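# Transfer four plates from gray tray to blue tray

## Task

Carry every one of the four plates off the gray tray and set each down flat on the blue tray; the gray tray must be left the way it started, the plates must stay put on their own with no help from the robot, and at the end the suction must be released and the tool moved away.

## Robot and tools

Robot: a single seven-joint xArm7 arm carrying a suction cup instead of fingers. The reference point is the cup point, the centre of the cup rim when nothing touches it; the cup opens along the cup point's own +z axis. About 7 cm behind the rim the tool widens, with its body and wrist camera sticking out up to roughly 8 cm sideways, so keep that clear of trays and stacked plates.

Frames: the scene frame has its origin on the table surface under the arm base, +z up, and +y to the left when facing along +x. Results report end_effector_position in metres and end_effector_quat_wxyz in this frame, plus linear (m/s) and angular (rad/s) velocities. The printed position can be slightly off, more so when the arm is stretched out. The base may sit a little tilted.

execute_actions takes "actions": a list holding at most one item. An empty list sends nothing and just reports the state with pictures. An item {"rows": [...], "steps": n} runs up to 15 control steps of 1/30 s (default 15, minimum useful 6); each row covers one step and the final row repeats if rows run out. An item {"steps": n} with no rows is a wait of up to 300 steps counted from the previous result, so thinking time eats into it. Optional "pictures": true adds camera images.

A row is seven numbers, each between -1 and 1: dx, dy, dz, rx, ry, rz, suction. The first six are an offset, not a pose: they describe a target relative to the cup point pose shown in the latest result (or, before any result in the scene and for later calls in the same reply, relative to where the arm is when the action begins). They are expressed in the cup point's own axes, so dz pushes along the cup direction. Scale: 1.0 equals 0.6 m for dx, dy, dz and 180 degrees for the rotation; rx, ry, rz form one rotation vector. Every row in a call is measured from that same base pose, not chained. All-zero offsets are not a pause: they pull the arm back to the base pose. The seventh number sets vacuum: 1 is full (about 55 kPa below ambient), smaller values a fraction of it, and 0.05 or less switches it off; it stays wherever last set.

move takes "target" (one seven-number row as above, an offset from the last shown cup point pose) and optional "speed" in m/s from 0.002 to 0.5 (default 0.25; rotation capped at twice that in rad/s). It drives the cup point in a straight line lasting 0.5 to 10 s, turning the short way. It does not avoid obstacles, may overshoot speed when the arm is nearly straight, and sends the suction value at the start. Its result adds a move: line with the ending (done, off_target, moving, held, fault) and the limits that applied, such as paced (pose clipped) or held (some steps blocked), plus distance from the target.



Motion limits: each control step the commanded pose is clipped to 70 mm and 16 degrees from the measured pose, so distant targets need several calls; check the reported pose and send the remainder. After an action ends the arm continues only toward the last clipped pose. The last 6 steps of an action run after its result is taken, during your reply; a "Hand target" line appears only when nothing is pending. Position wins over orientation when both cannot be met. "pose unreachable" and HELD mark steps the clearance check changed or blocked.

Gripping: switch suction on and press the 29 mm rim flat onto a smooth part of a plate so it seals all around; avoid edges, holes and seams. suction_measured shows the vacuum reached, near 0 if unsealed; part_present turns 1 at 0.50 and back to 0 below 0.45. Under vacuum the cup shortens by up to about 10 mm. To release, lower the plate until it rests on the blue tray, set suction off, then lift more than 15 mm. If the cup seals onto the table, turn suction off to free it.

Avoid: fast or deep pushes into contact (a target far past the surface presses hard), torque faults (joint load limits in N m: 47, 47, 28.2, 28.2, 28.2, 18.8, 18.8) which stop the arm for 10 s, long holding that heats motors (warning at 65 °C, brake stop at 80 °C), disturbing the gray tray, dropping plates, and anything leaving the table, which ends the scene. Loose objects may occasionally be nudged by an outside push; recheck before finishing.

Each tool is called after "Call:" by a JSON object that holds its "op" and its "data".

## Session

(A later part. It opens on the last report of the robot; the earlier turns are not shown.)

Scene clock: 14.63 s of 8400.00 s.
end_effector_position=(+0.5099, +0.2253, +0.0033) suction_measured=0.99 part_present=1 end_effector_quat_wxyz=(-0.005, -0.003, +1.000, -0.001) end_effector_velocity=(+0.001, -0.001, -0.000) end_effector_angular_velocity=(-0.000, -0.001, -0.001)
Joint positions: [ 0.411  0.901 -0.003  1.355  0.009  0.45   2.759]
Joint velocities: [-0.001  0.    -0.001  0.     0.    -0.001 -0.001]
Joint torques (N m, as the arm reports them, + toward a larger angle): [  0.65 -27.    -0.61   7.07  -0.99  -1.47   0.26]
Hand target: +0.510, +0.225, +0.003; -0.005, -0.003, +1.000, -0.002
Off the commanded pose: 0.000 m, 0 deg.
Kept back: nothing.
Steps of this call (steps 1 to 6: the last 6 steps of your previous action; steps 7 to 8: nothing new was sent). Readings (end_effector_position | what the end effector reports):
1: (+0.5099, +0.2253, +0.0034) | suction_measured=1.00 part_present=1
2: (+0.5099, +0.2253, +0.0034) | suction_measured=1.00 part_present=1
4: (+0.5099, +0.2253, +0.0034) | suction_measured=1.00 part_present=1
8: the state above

Call:
{"op": "execute_actions", "data": {"actions": [{"rows":[[0,0,0,0,0,0,0]],"steps":15}], "pictures": true}}

Call:
{"op": "move", "data": {"target": [0,0,-0.13,0,0,0,0]}}

Call:
{"op": "move", "data": {"target": [0.131,-0.542,0,0,0,0,0], "speed": 0.4}}

Scene clock: 15.13 s of 8400.00 s.
end_effector_position=(+0.5107, +0.2257, +0.0042) suction_measured=0.00 part_present=0 end_effector_quat_wxyz=(-0.004, -0.003, +1.000, -0.001) end_effector_velocity=(-0.001, -0.001, -0.002) end_effector_angular_velocity=(-0.003, +0.003, -0.000)
Joint positions: [ 0.411  0.901 -0.003  1.356  0.009  0.45   2.759]
Joint velocities: [ 0.     0.004 -0.001 -0.001 -0.001 -0.001  0.   ]
Joint torques (N m, as the arm reports them, + toward a larger angle): [  0.8  -22.79  -0.34   6.01  -1.16  -0.95   0.06]
Steps of this call (steps 1 to 6: nothing new was sent; steps 7 to 15: the first 9 steps of this action). Readings (end_effector_position | what the end effector reports):
7: (+0.5098, +0.2253, +0.0033) | suction_measured=0.14 part_present=0
8: (+0.5101, +0.2255, +0.0037) | suction_measured=0.00 part_present=0
10: (+0.5110, +0.2259, +0.0047) | suction_measured=0.00 part_present=0
14: (+0.5107, +0.2257, +0.0043) | suction_measured=0.00 part_present=0
15: the state above

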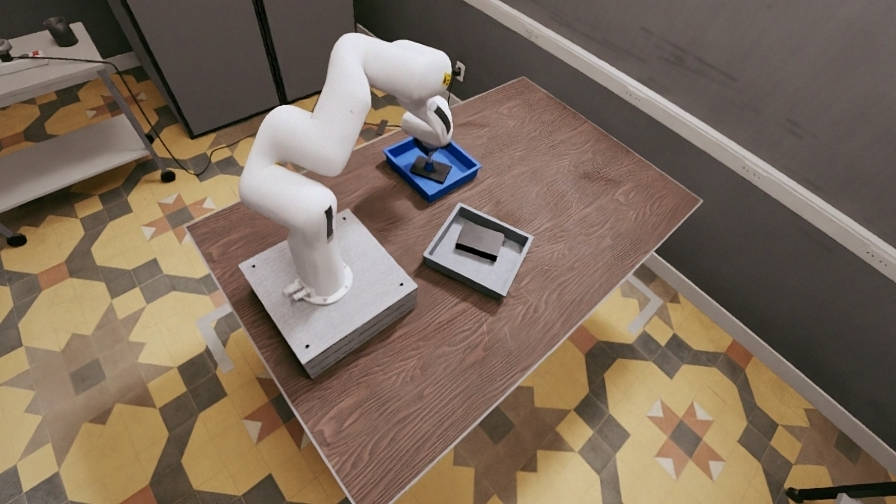

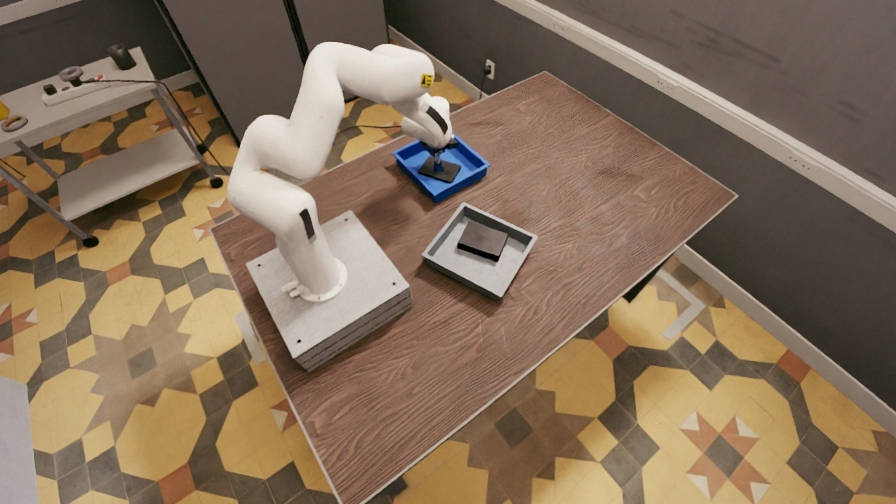

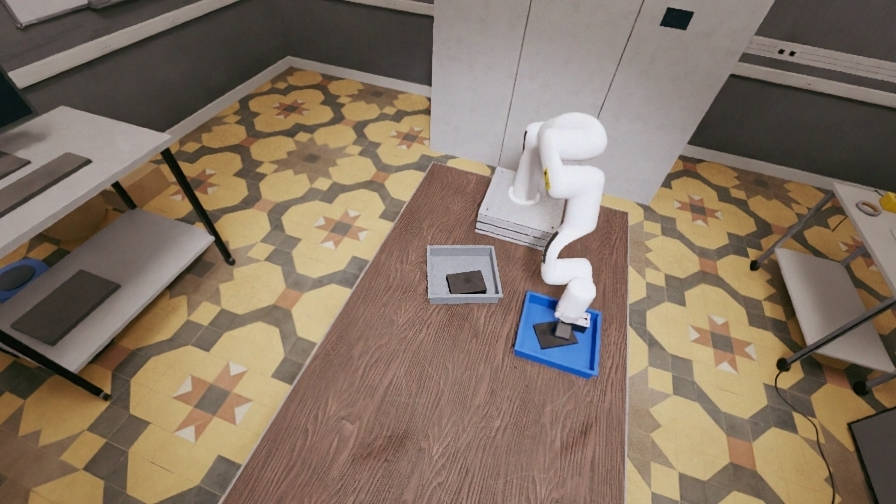

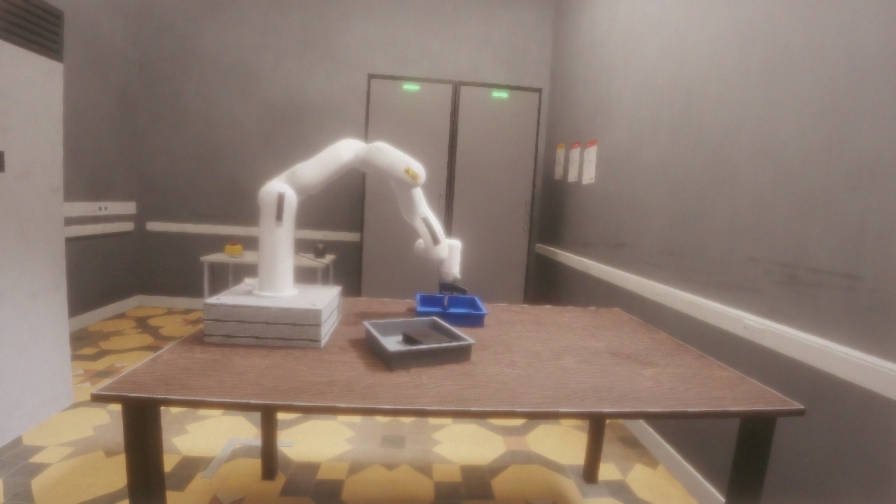

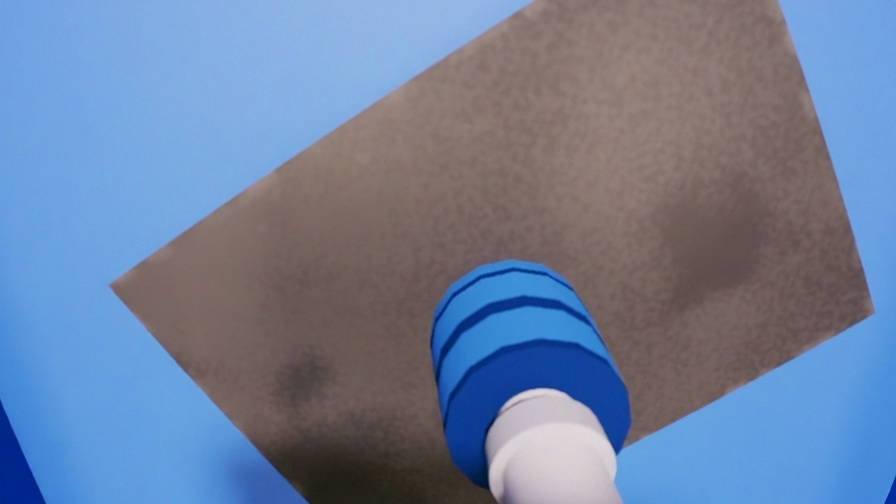

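Scene clock: 16.23 s of 8400.00 s.
end_effector_position=(+0.5107, +0.2259, +0.0811) suction_measured=0.00 part_present=0 end_effector_quat_wxyz=(-0.005, -0.003, +1.000, -0.001) end_effector_velocity=(+0.003, +0.001, +0.005) end_effector_angular_velocity=(+0.003, -0.008, -0.000)
Joint positions: [ 0.412  0.706 -0.004  1.284  0.008  0.575  2.76 ]
Joint velocities: [-0.    -0.009 -0.     0.002  0.     0.002 -0.   ]
Joint torques (N m, as the arm reports them, + toward a larger angle): [  0.72 -25.49  -0.25   7.87  -1.14  -1.7    0.26]
Hand target: +0.511, +0.226, +0.082; -0.004, -0.003, +1.000, -0.001
Off your previous action's commanded pose: 0.001 m, 0 deg at its last step (step 6 of this call).
Off the commanded pose: 0.001 m, 0 deg.
Kept back: nothing.
move: done

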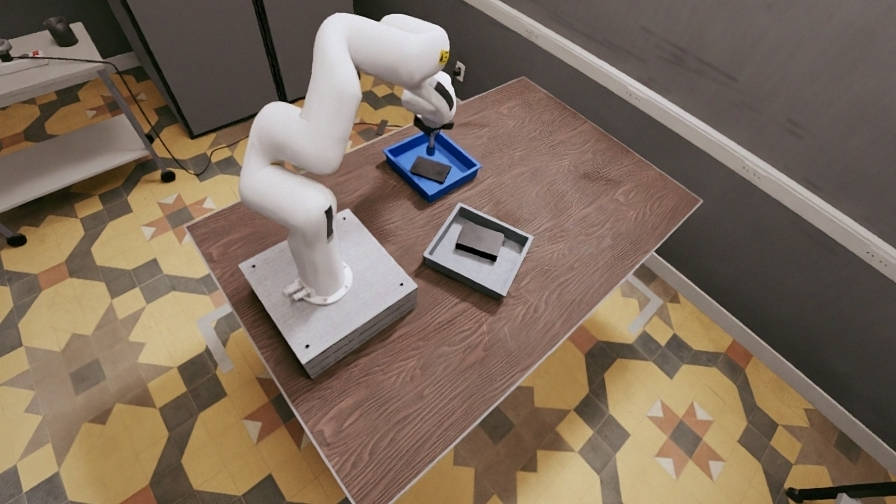

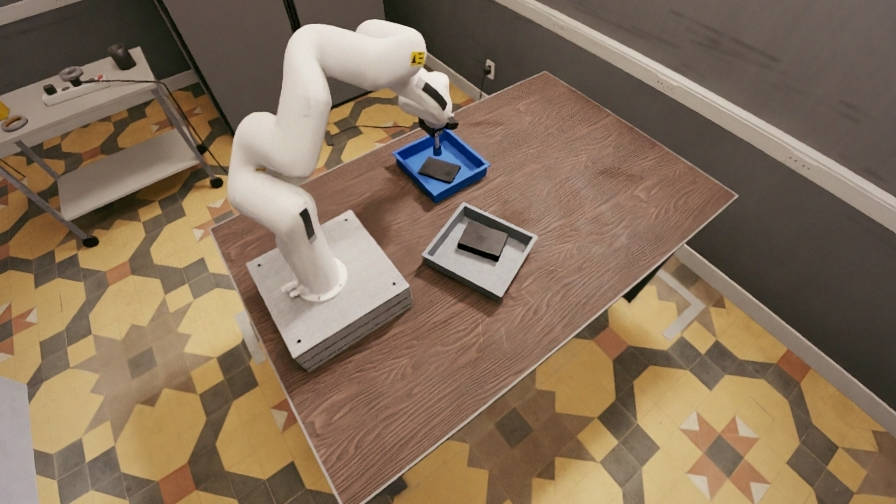

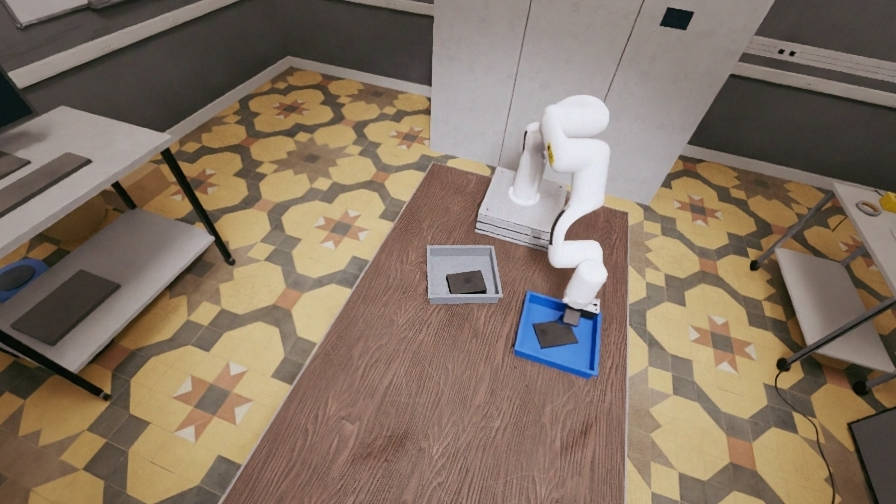

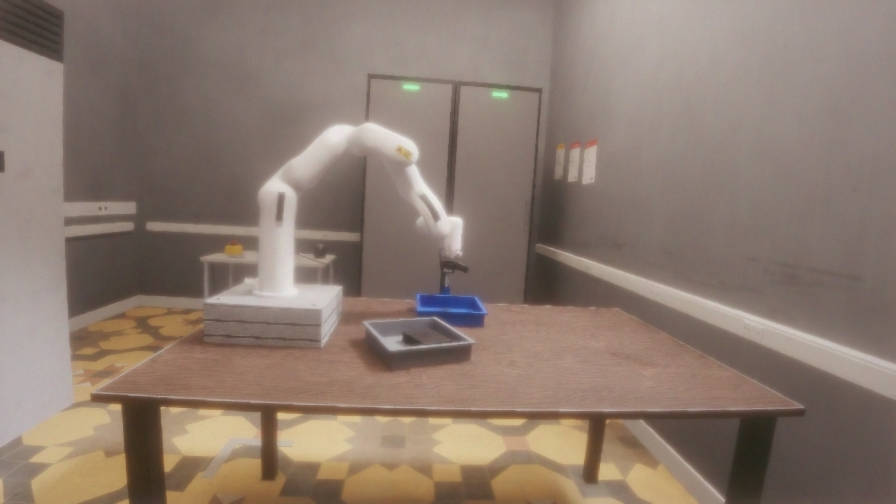

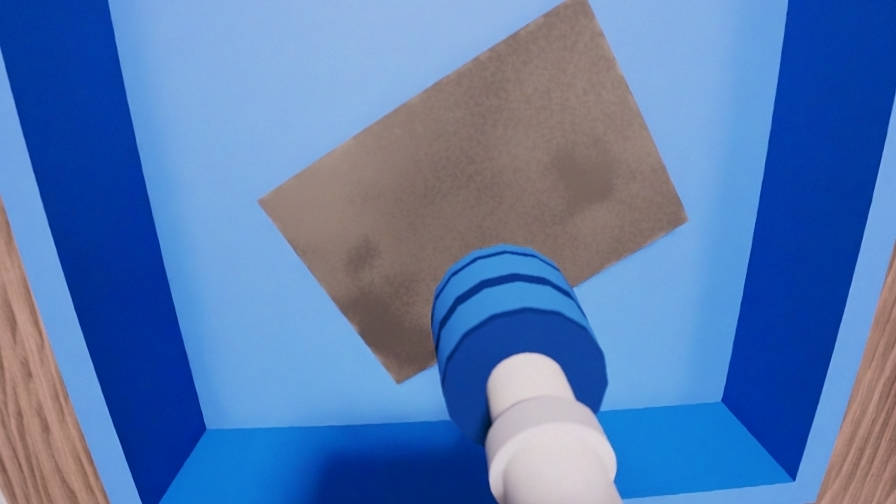

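Scene clock: 17.63 s of 8400.00 s.
end_effector_position=(+0.4346, -0.0990, +0.0838) suction_measured=0.00 part_present=0 end_effector_quat_wxyz=(-0.004, -0.004, +1.000, -0.002) end_effector_velocity=(-0.002, -0.007, +0.000) end_effector_angular_velocity=(+0.004, +0.001, -0.010)
Joint positions: [-0.15   0.464 -0.071  0.818  0.097  0.353  2.052]
Joint velocities: [-0.02  -0.     0.002  0.001  0.008  0.003 -0.016]
Joint torques (N m, as the arm reports them, + toward a larger angle): [  0.42 -19.88  -0.6    6.39  -1.36  -1.58   0.41]
Hand target: +0.434, -0.100, +0.084; -0.004, -0.003, +1.000, -0.002
Off the commanded pose: 0.001 m, 0 deg.
Kept back: nothing.
move: done; limits=paced

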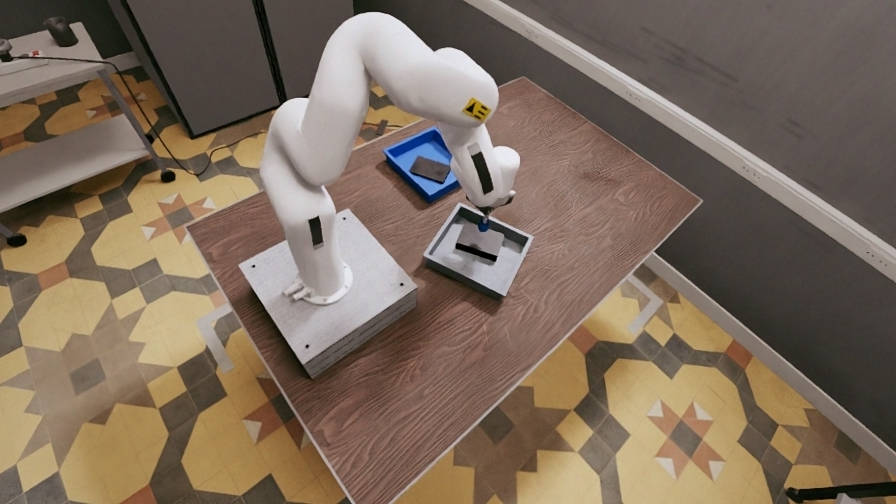

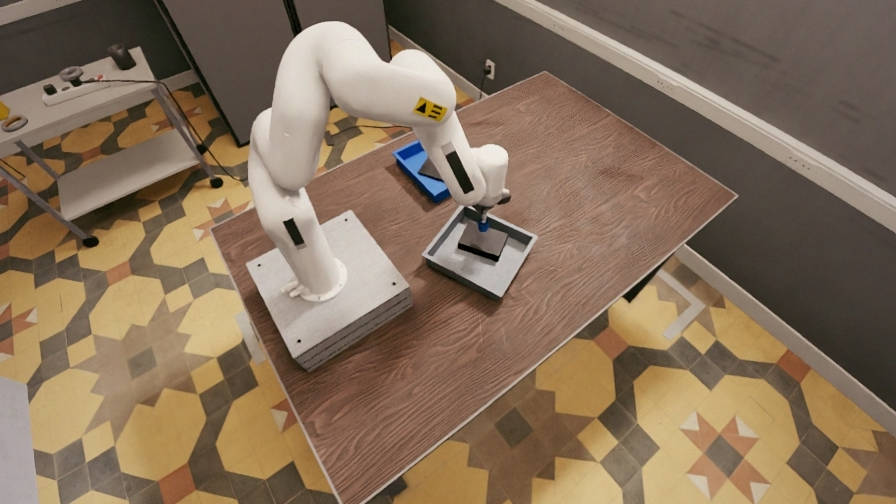

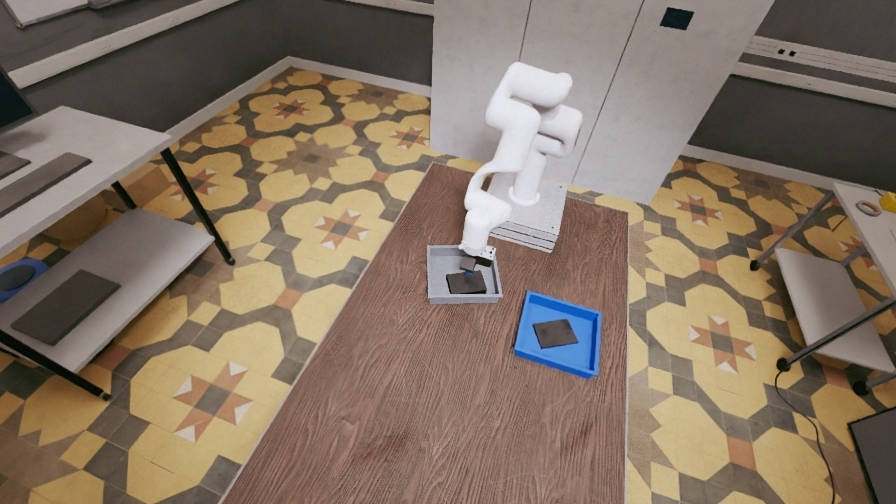

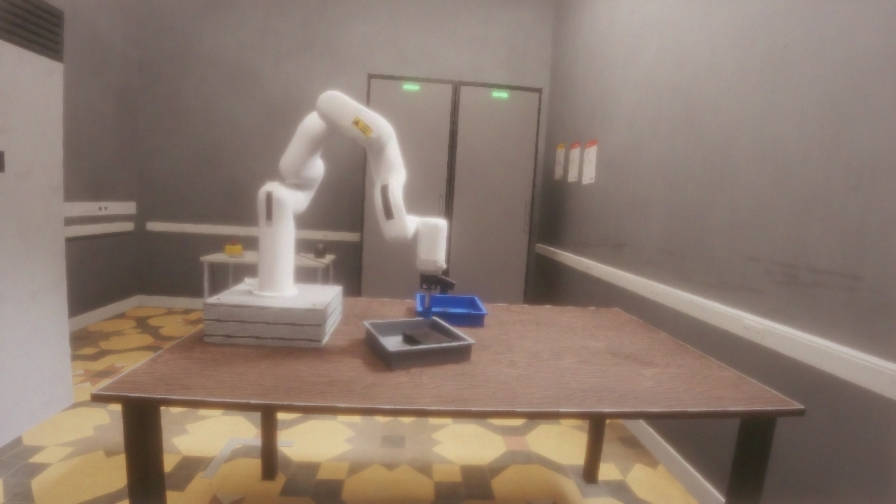

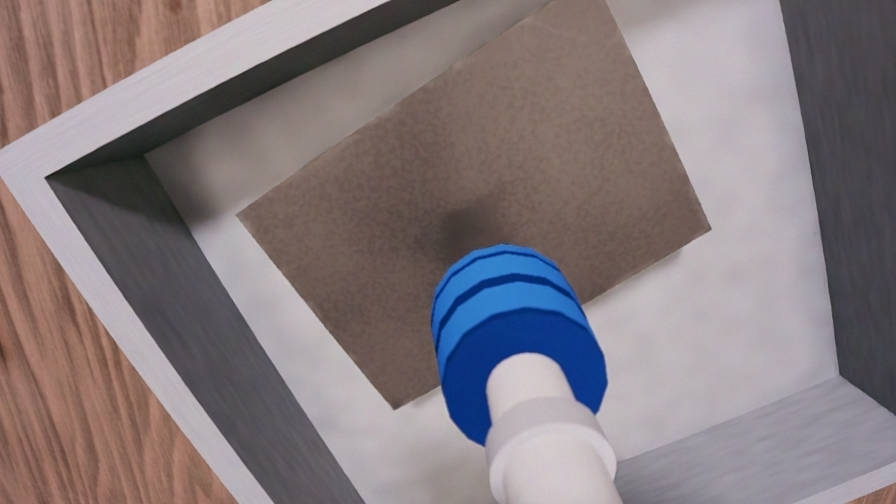

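Call:
{"op": "move", "data": {"target": [0,0,0.087,0,0,0,1], "speed": 0.06}}

Call:
{"op": "execute_actions", "data": {"actions": [{"steps":22}]}}

Call:
{"op": "move", "data": {"target": [0,0,-0.085,0,0,0,1], "speed": 0.12}}

Call:
{"op": "zoom_image", "data": {"camera": "cam_head_left", "region": [430,190,530,280]}}

Scene clock: 19.20 s of 8400.00 s.
end_effector_position=(+0.4340, -0.0994, +0.0317) suction_measured=0.31 part_present=0 end_effector_quat_wxyz=(-0.004, -0.004, +1.000, -0.002) end_effector_velocity=(+0.001, -0.001, -0.000) end_effector_angular_velocity=(-0.001, -0.003, +0.001)
Joint positions: [-0.17   0.625 -0.044  0.861  0.119  0.235  2.034]
Joint velocities: [-0.001  0.002 -0.     0.003 -0.    -0.002 -0.001]
Joint torques (N m, as the arm reports them, + toward a larger angle): [  0.51 -21.3   -0.93   6.17  -1.06  -1.74   0.2 ]
Hand target: +0.434, -0.099, +0.032; -0.004, -0.004, +1.000, -0.002
Off the commanded pose: 0.000 m, 0 deg.
Kept back: nothing.
move: done

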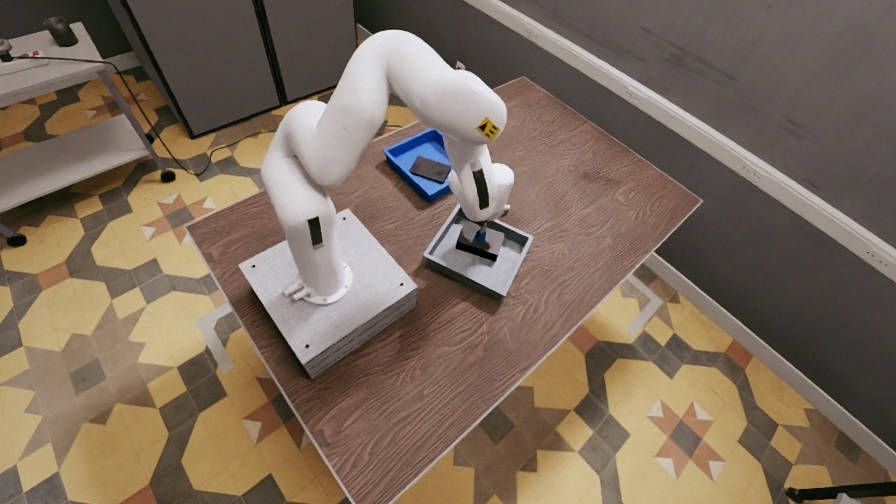

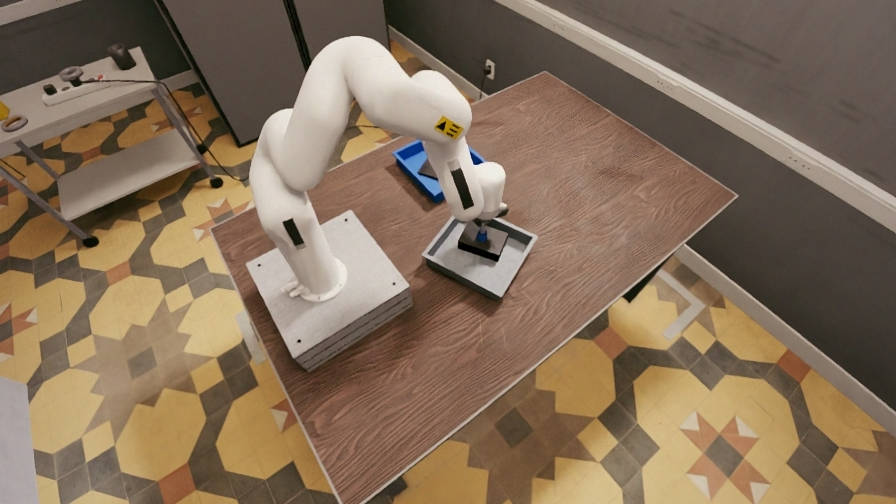

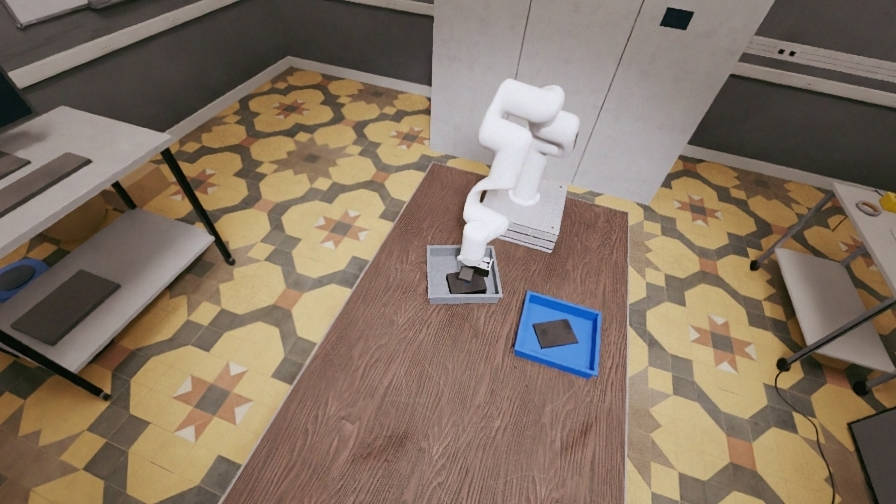

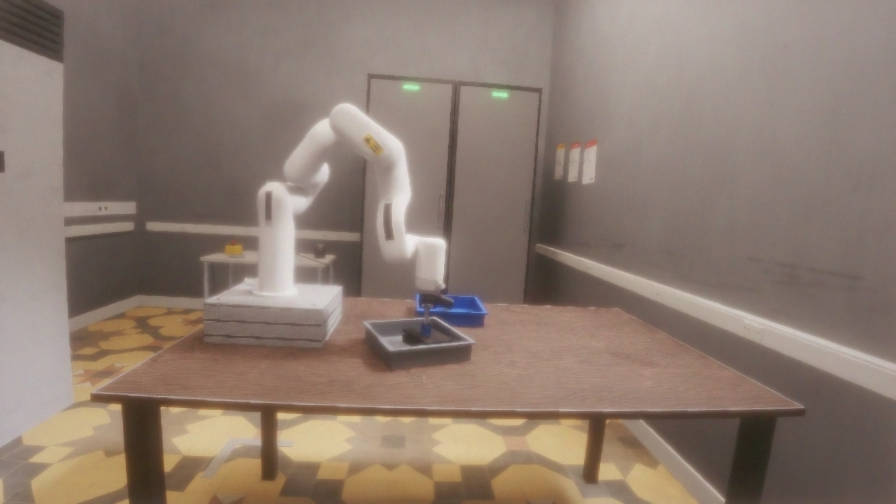

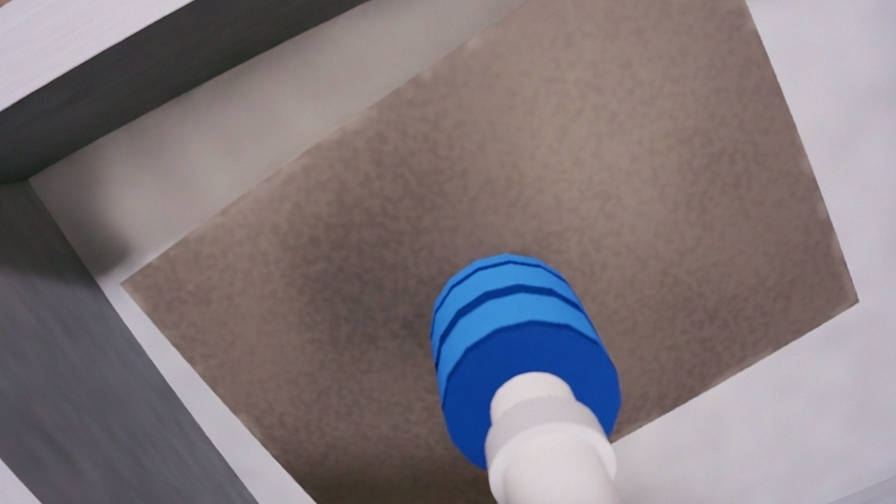

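Scene clock: 19.93 s of 8400.00 s.
end_effector_position=(+0.4340, -0.0994, +0.0316) suction_measured=1.00 part_present=1 end_effector_quat_wxyz=(-0.004, -0.004, +1.000, -0.002) end_effector_velocity=(-0.000, +0.000, -0.000) end_effector_angular_velocity=(+0.000, +0.001, +0.002)
Joint positions: [-0.17   0.626 -0.044  0.861  0.119  0.235  2.034]
Joint velocities: [ 0.001  0.    -0.    -0.     0.     0.001 -0.001]
Joint torques (N m, as the arm reports them, + toward a larger angle): [  0.58 -21.67  -0.89   5.72  -1.13  -1.6    0.21]
Hand target: +0.434, -0.099, +0.032; -0.004, -0.004, +1.000, -0.002
Off the commanded pose: 0.000 m, 0 deg.
Kept back: nothing.
Steps of this call (steps 1 to 22: nothing new was sent). Readings (end_effector_position | what the end effector reports):
1: (+0.4340, -0.0994, +0.0317) | suction_measured=0.36 part_present=0
2: (+0.4340, -0.0994, +0.0317) | suction_measured=0.40 part_present=0
4: (+0.4340, -0.0994, +0.0316) | suction_measured=0.49 part_present=0
8: (+0.4340, -0.0994, +0.0316) | suction_measured=0.68 part_present=1
22: the state above

Scene clock: 20.80 s of 8400.00 s.
end_effector_position=(+0.4343, -0.0990, +0.0822) suction_measured=0.98 part_present=1 end_effector_quat_wxyz=(-0.004, -0.004, +1.000, -0.002) end_effector_velocity=(+0.001, -0.001, +0.002) end_effector_angular_velocity=(-0.001, -0.003, -0.001)
Joint positions: [-0.15   0.469 -0.07   0.818  0.097  0.349  2.051]
Joint velocities: [ 0.001 -0.006 -0.001  0.    -0.001  0.003  0.001]
Joint torques (N m, as the arm reports them, + toward a larger angle): [  0.66 -20.9   -0.99   6.52  -1.08  -1.68  -0.05]
Hand target: +0.435, -0.099, +0.083; -0.004, -0.004, +1.000, -0.002
Off the commanded pose: 0.000 m, 0 deg.
Kept back: nothing.
move: done

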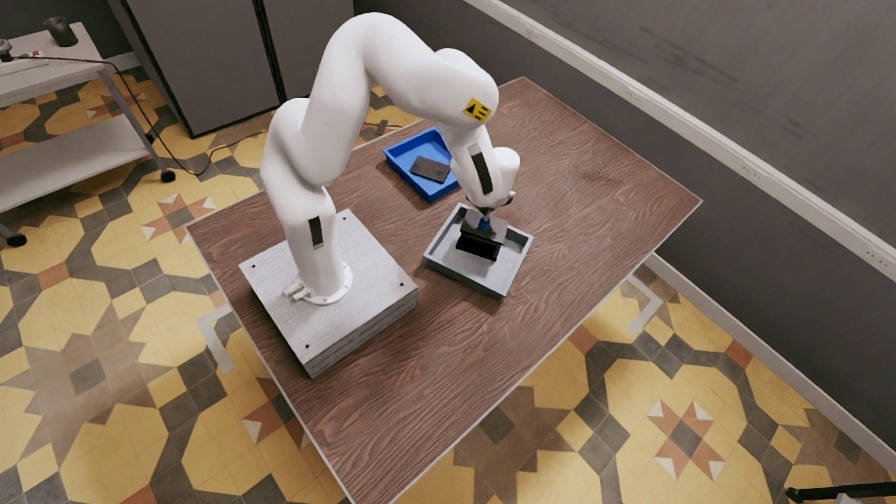

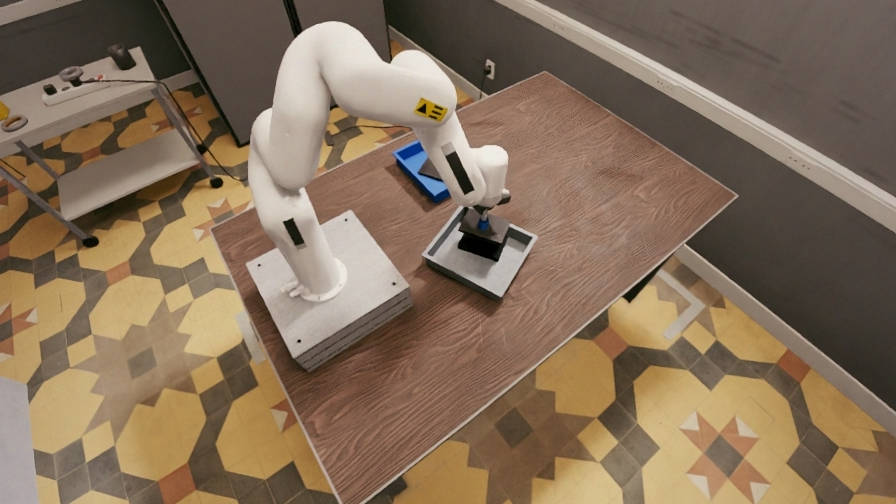

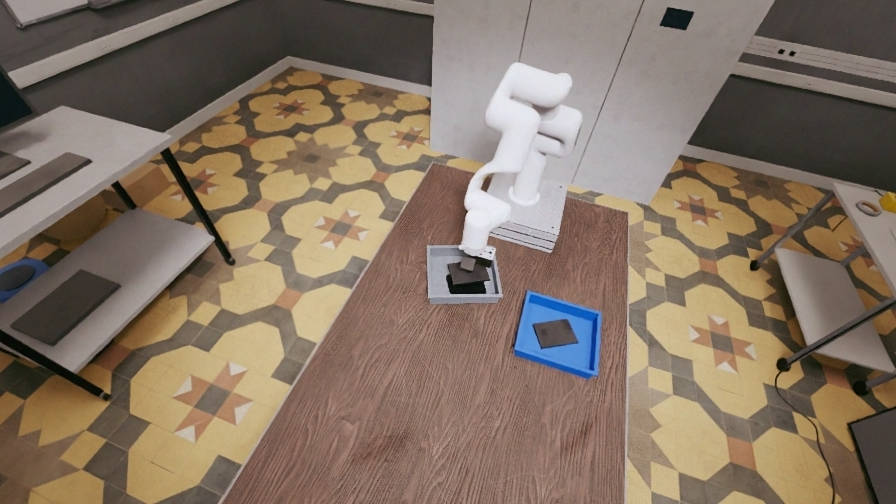

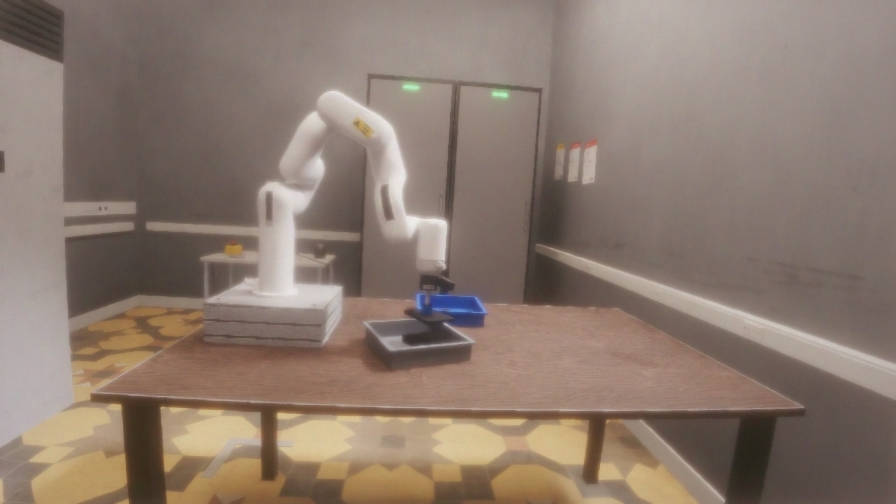

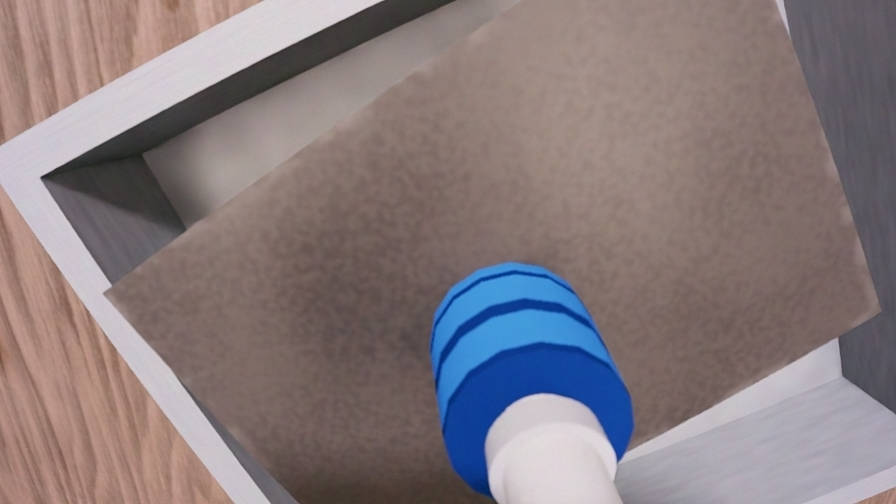

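Region (430, 190, 530, 280) of cam_head_left's 896x504 image, scaled by 5.040, with more detail than that image has; it fills the top 454 rows of this view, and the rest is white.

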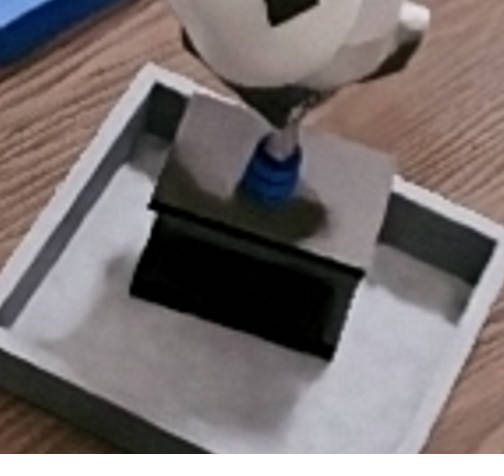

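The next plate looks different underneath; will inspect.

Call:
{"op": "move", "data": {"target": [-0.132,0.542,0,0,0,0,1], "speed": 0.3}}

Scene clock: 22.73 s of 8400.00 s.
end_effector_position=(+0.5107, +0.2266, +0.0794) suction_measured=1.00 part_present=1 end_effector_quat_wxyz=(-0.005, -0.004, +1.000, -0.002) end_effector_velocity=(-0.001, +0.008, +0.000) end_effector_angular_velocity=(+0.003, +0.002, +0.008)
Joint positions: [ 0.416  0.711 -0.006  1.287  0.011  0.574  2.758]
Joint velocities: [ 0.007  0.004  0.006  0.009 -0.001  0.005  0.004]
Joint torques (N m, as the arm reports them, + toward a larger angle): [  0.86 -26.1   -0.22   8.19  -0.88  -1.74  -0.01]
Hand target: +0.511, +0.227, +0.079; -0.005, -0.004, +1.000, -0.001
Off the commanded pose: 0.001 m, 0 deg.
Kept back: nothing.
move: done

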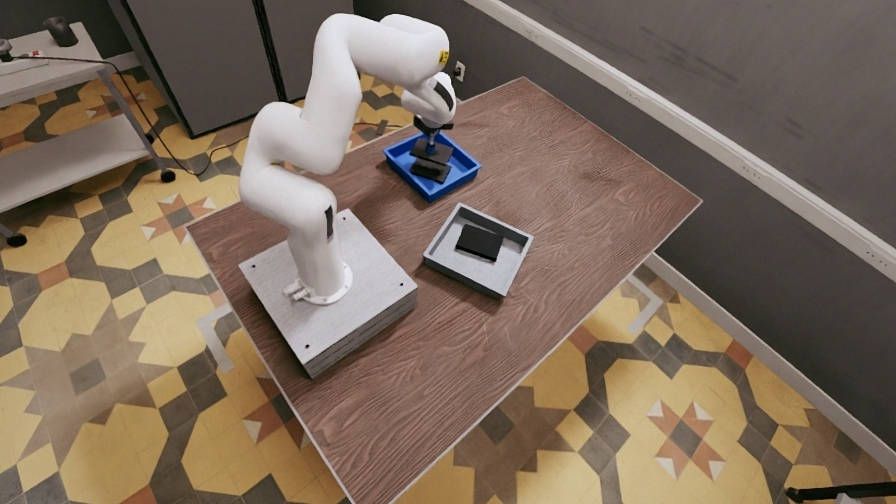

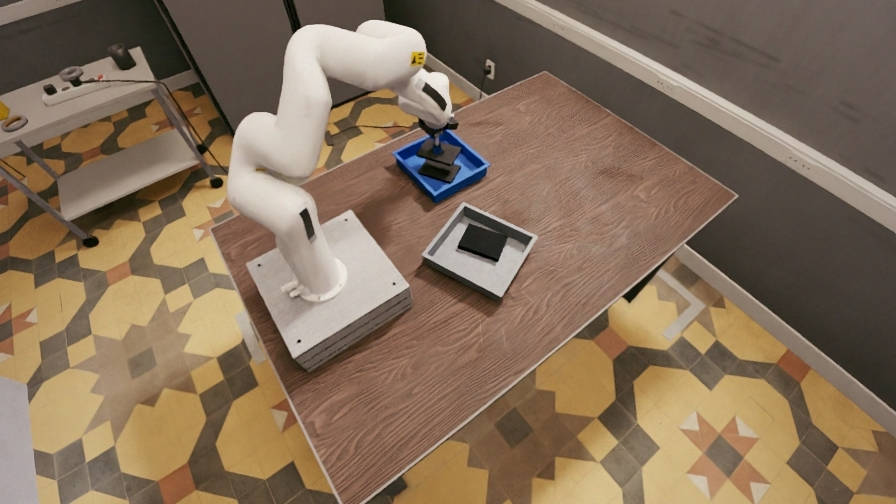

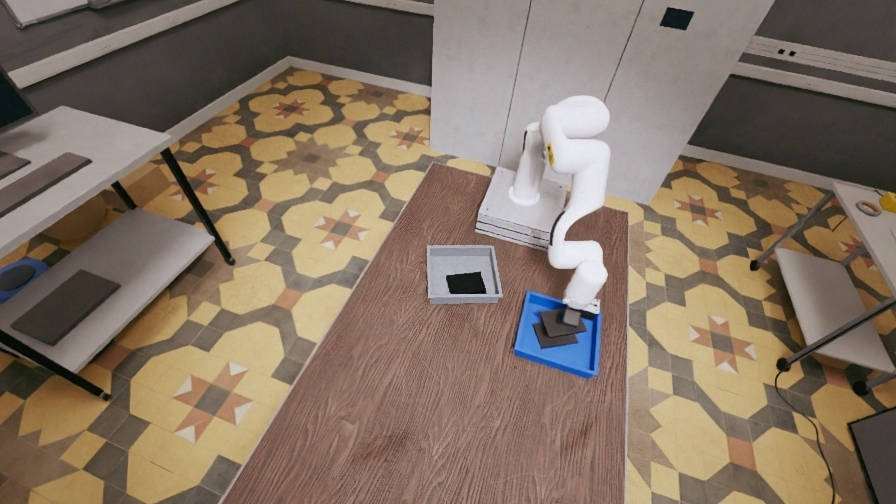

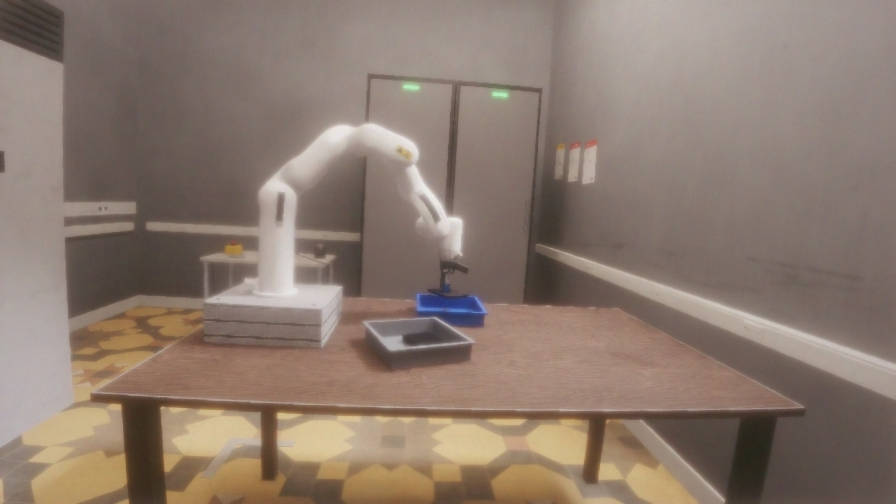

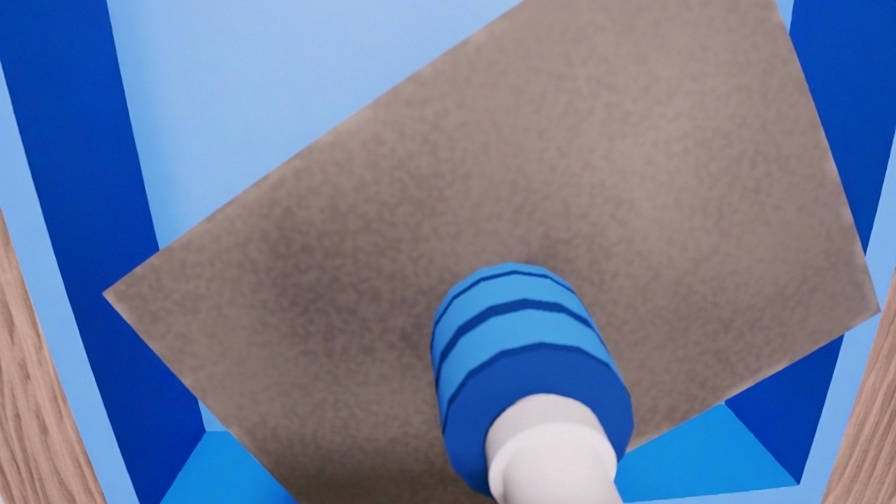

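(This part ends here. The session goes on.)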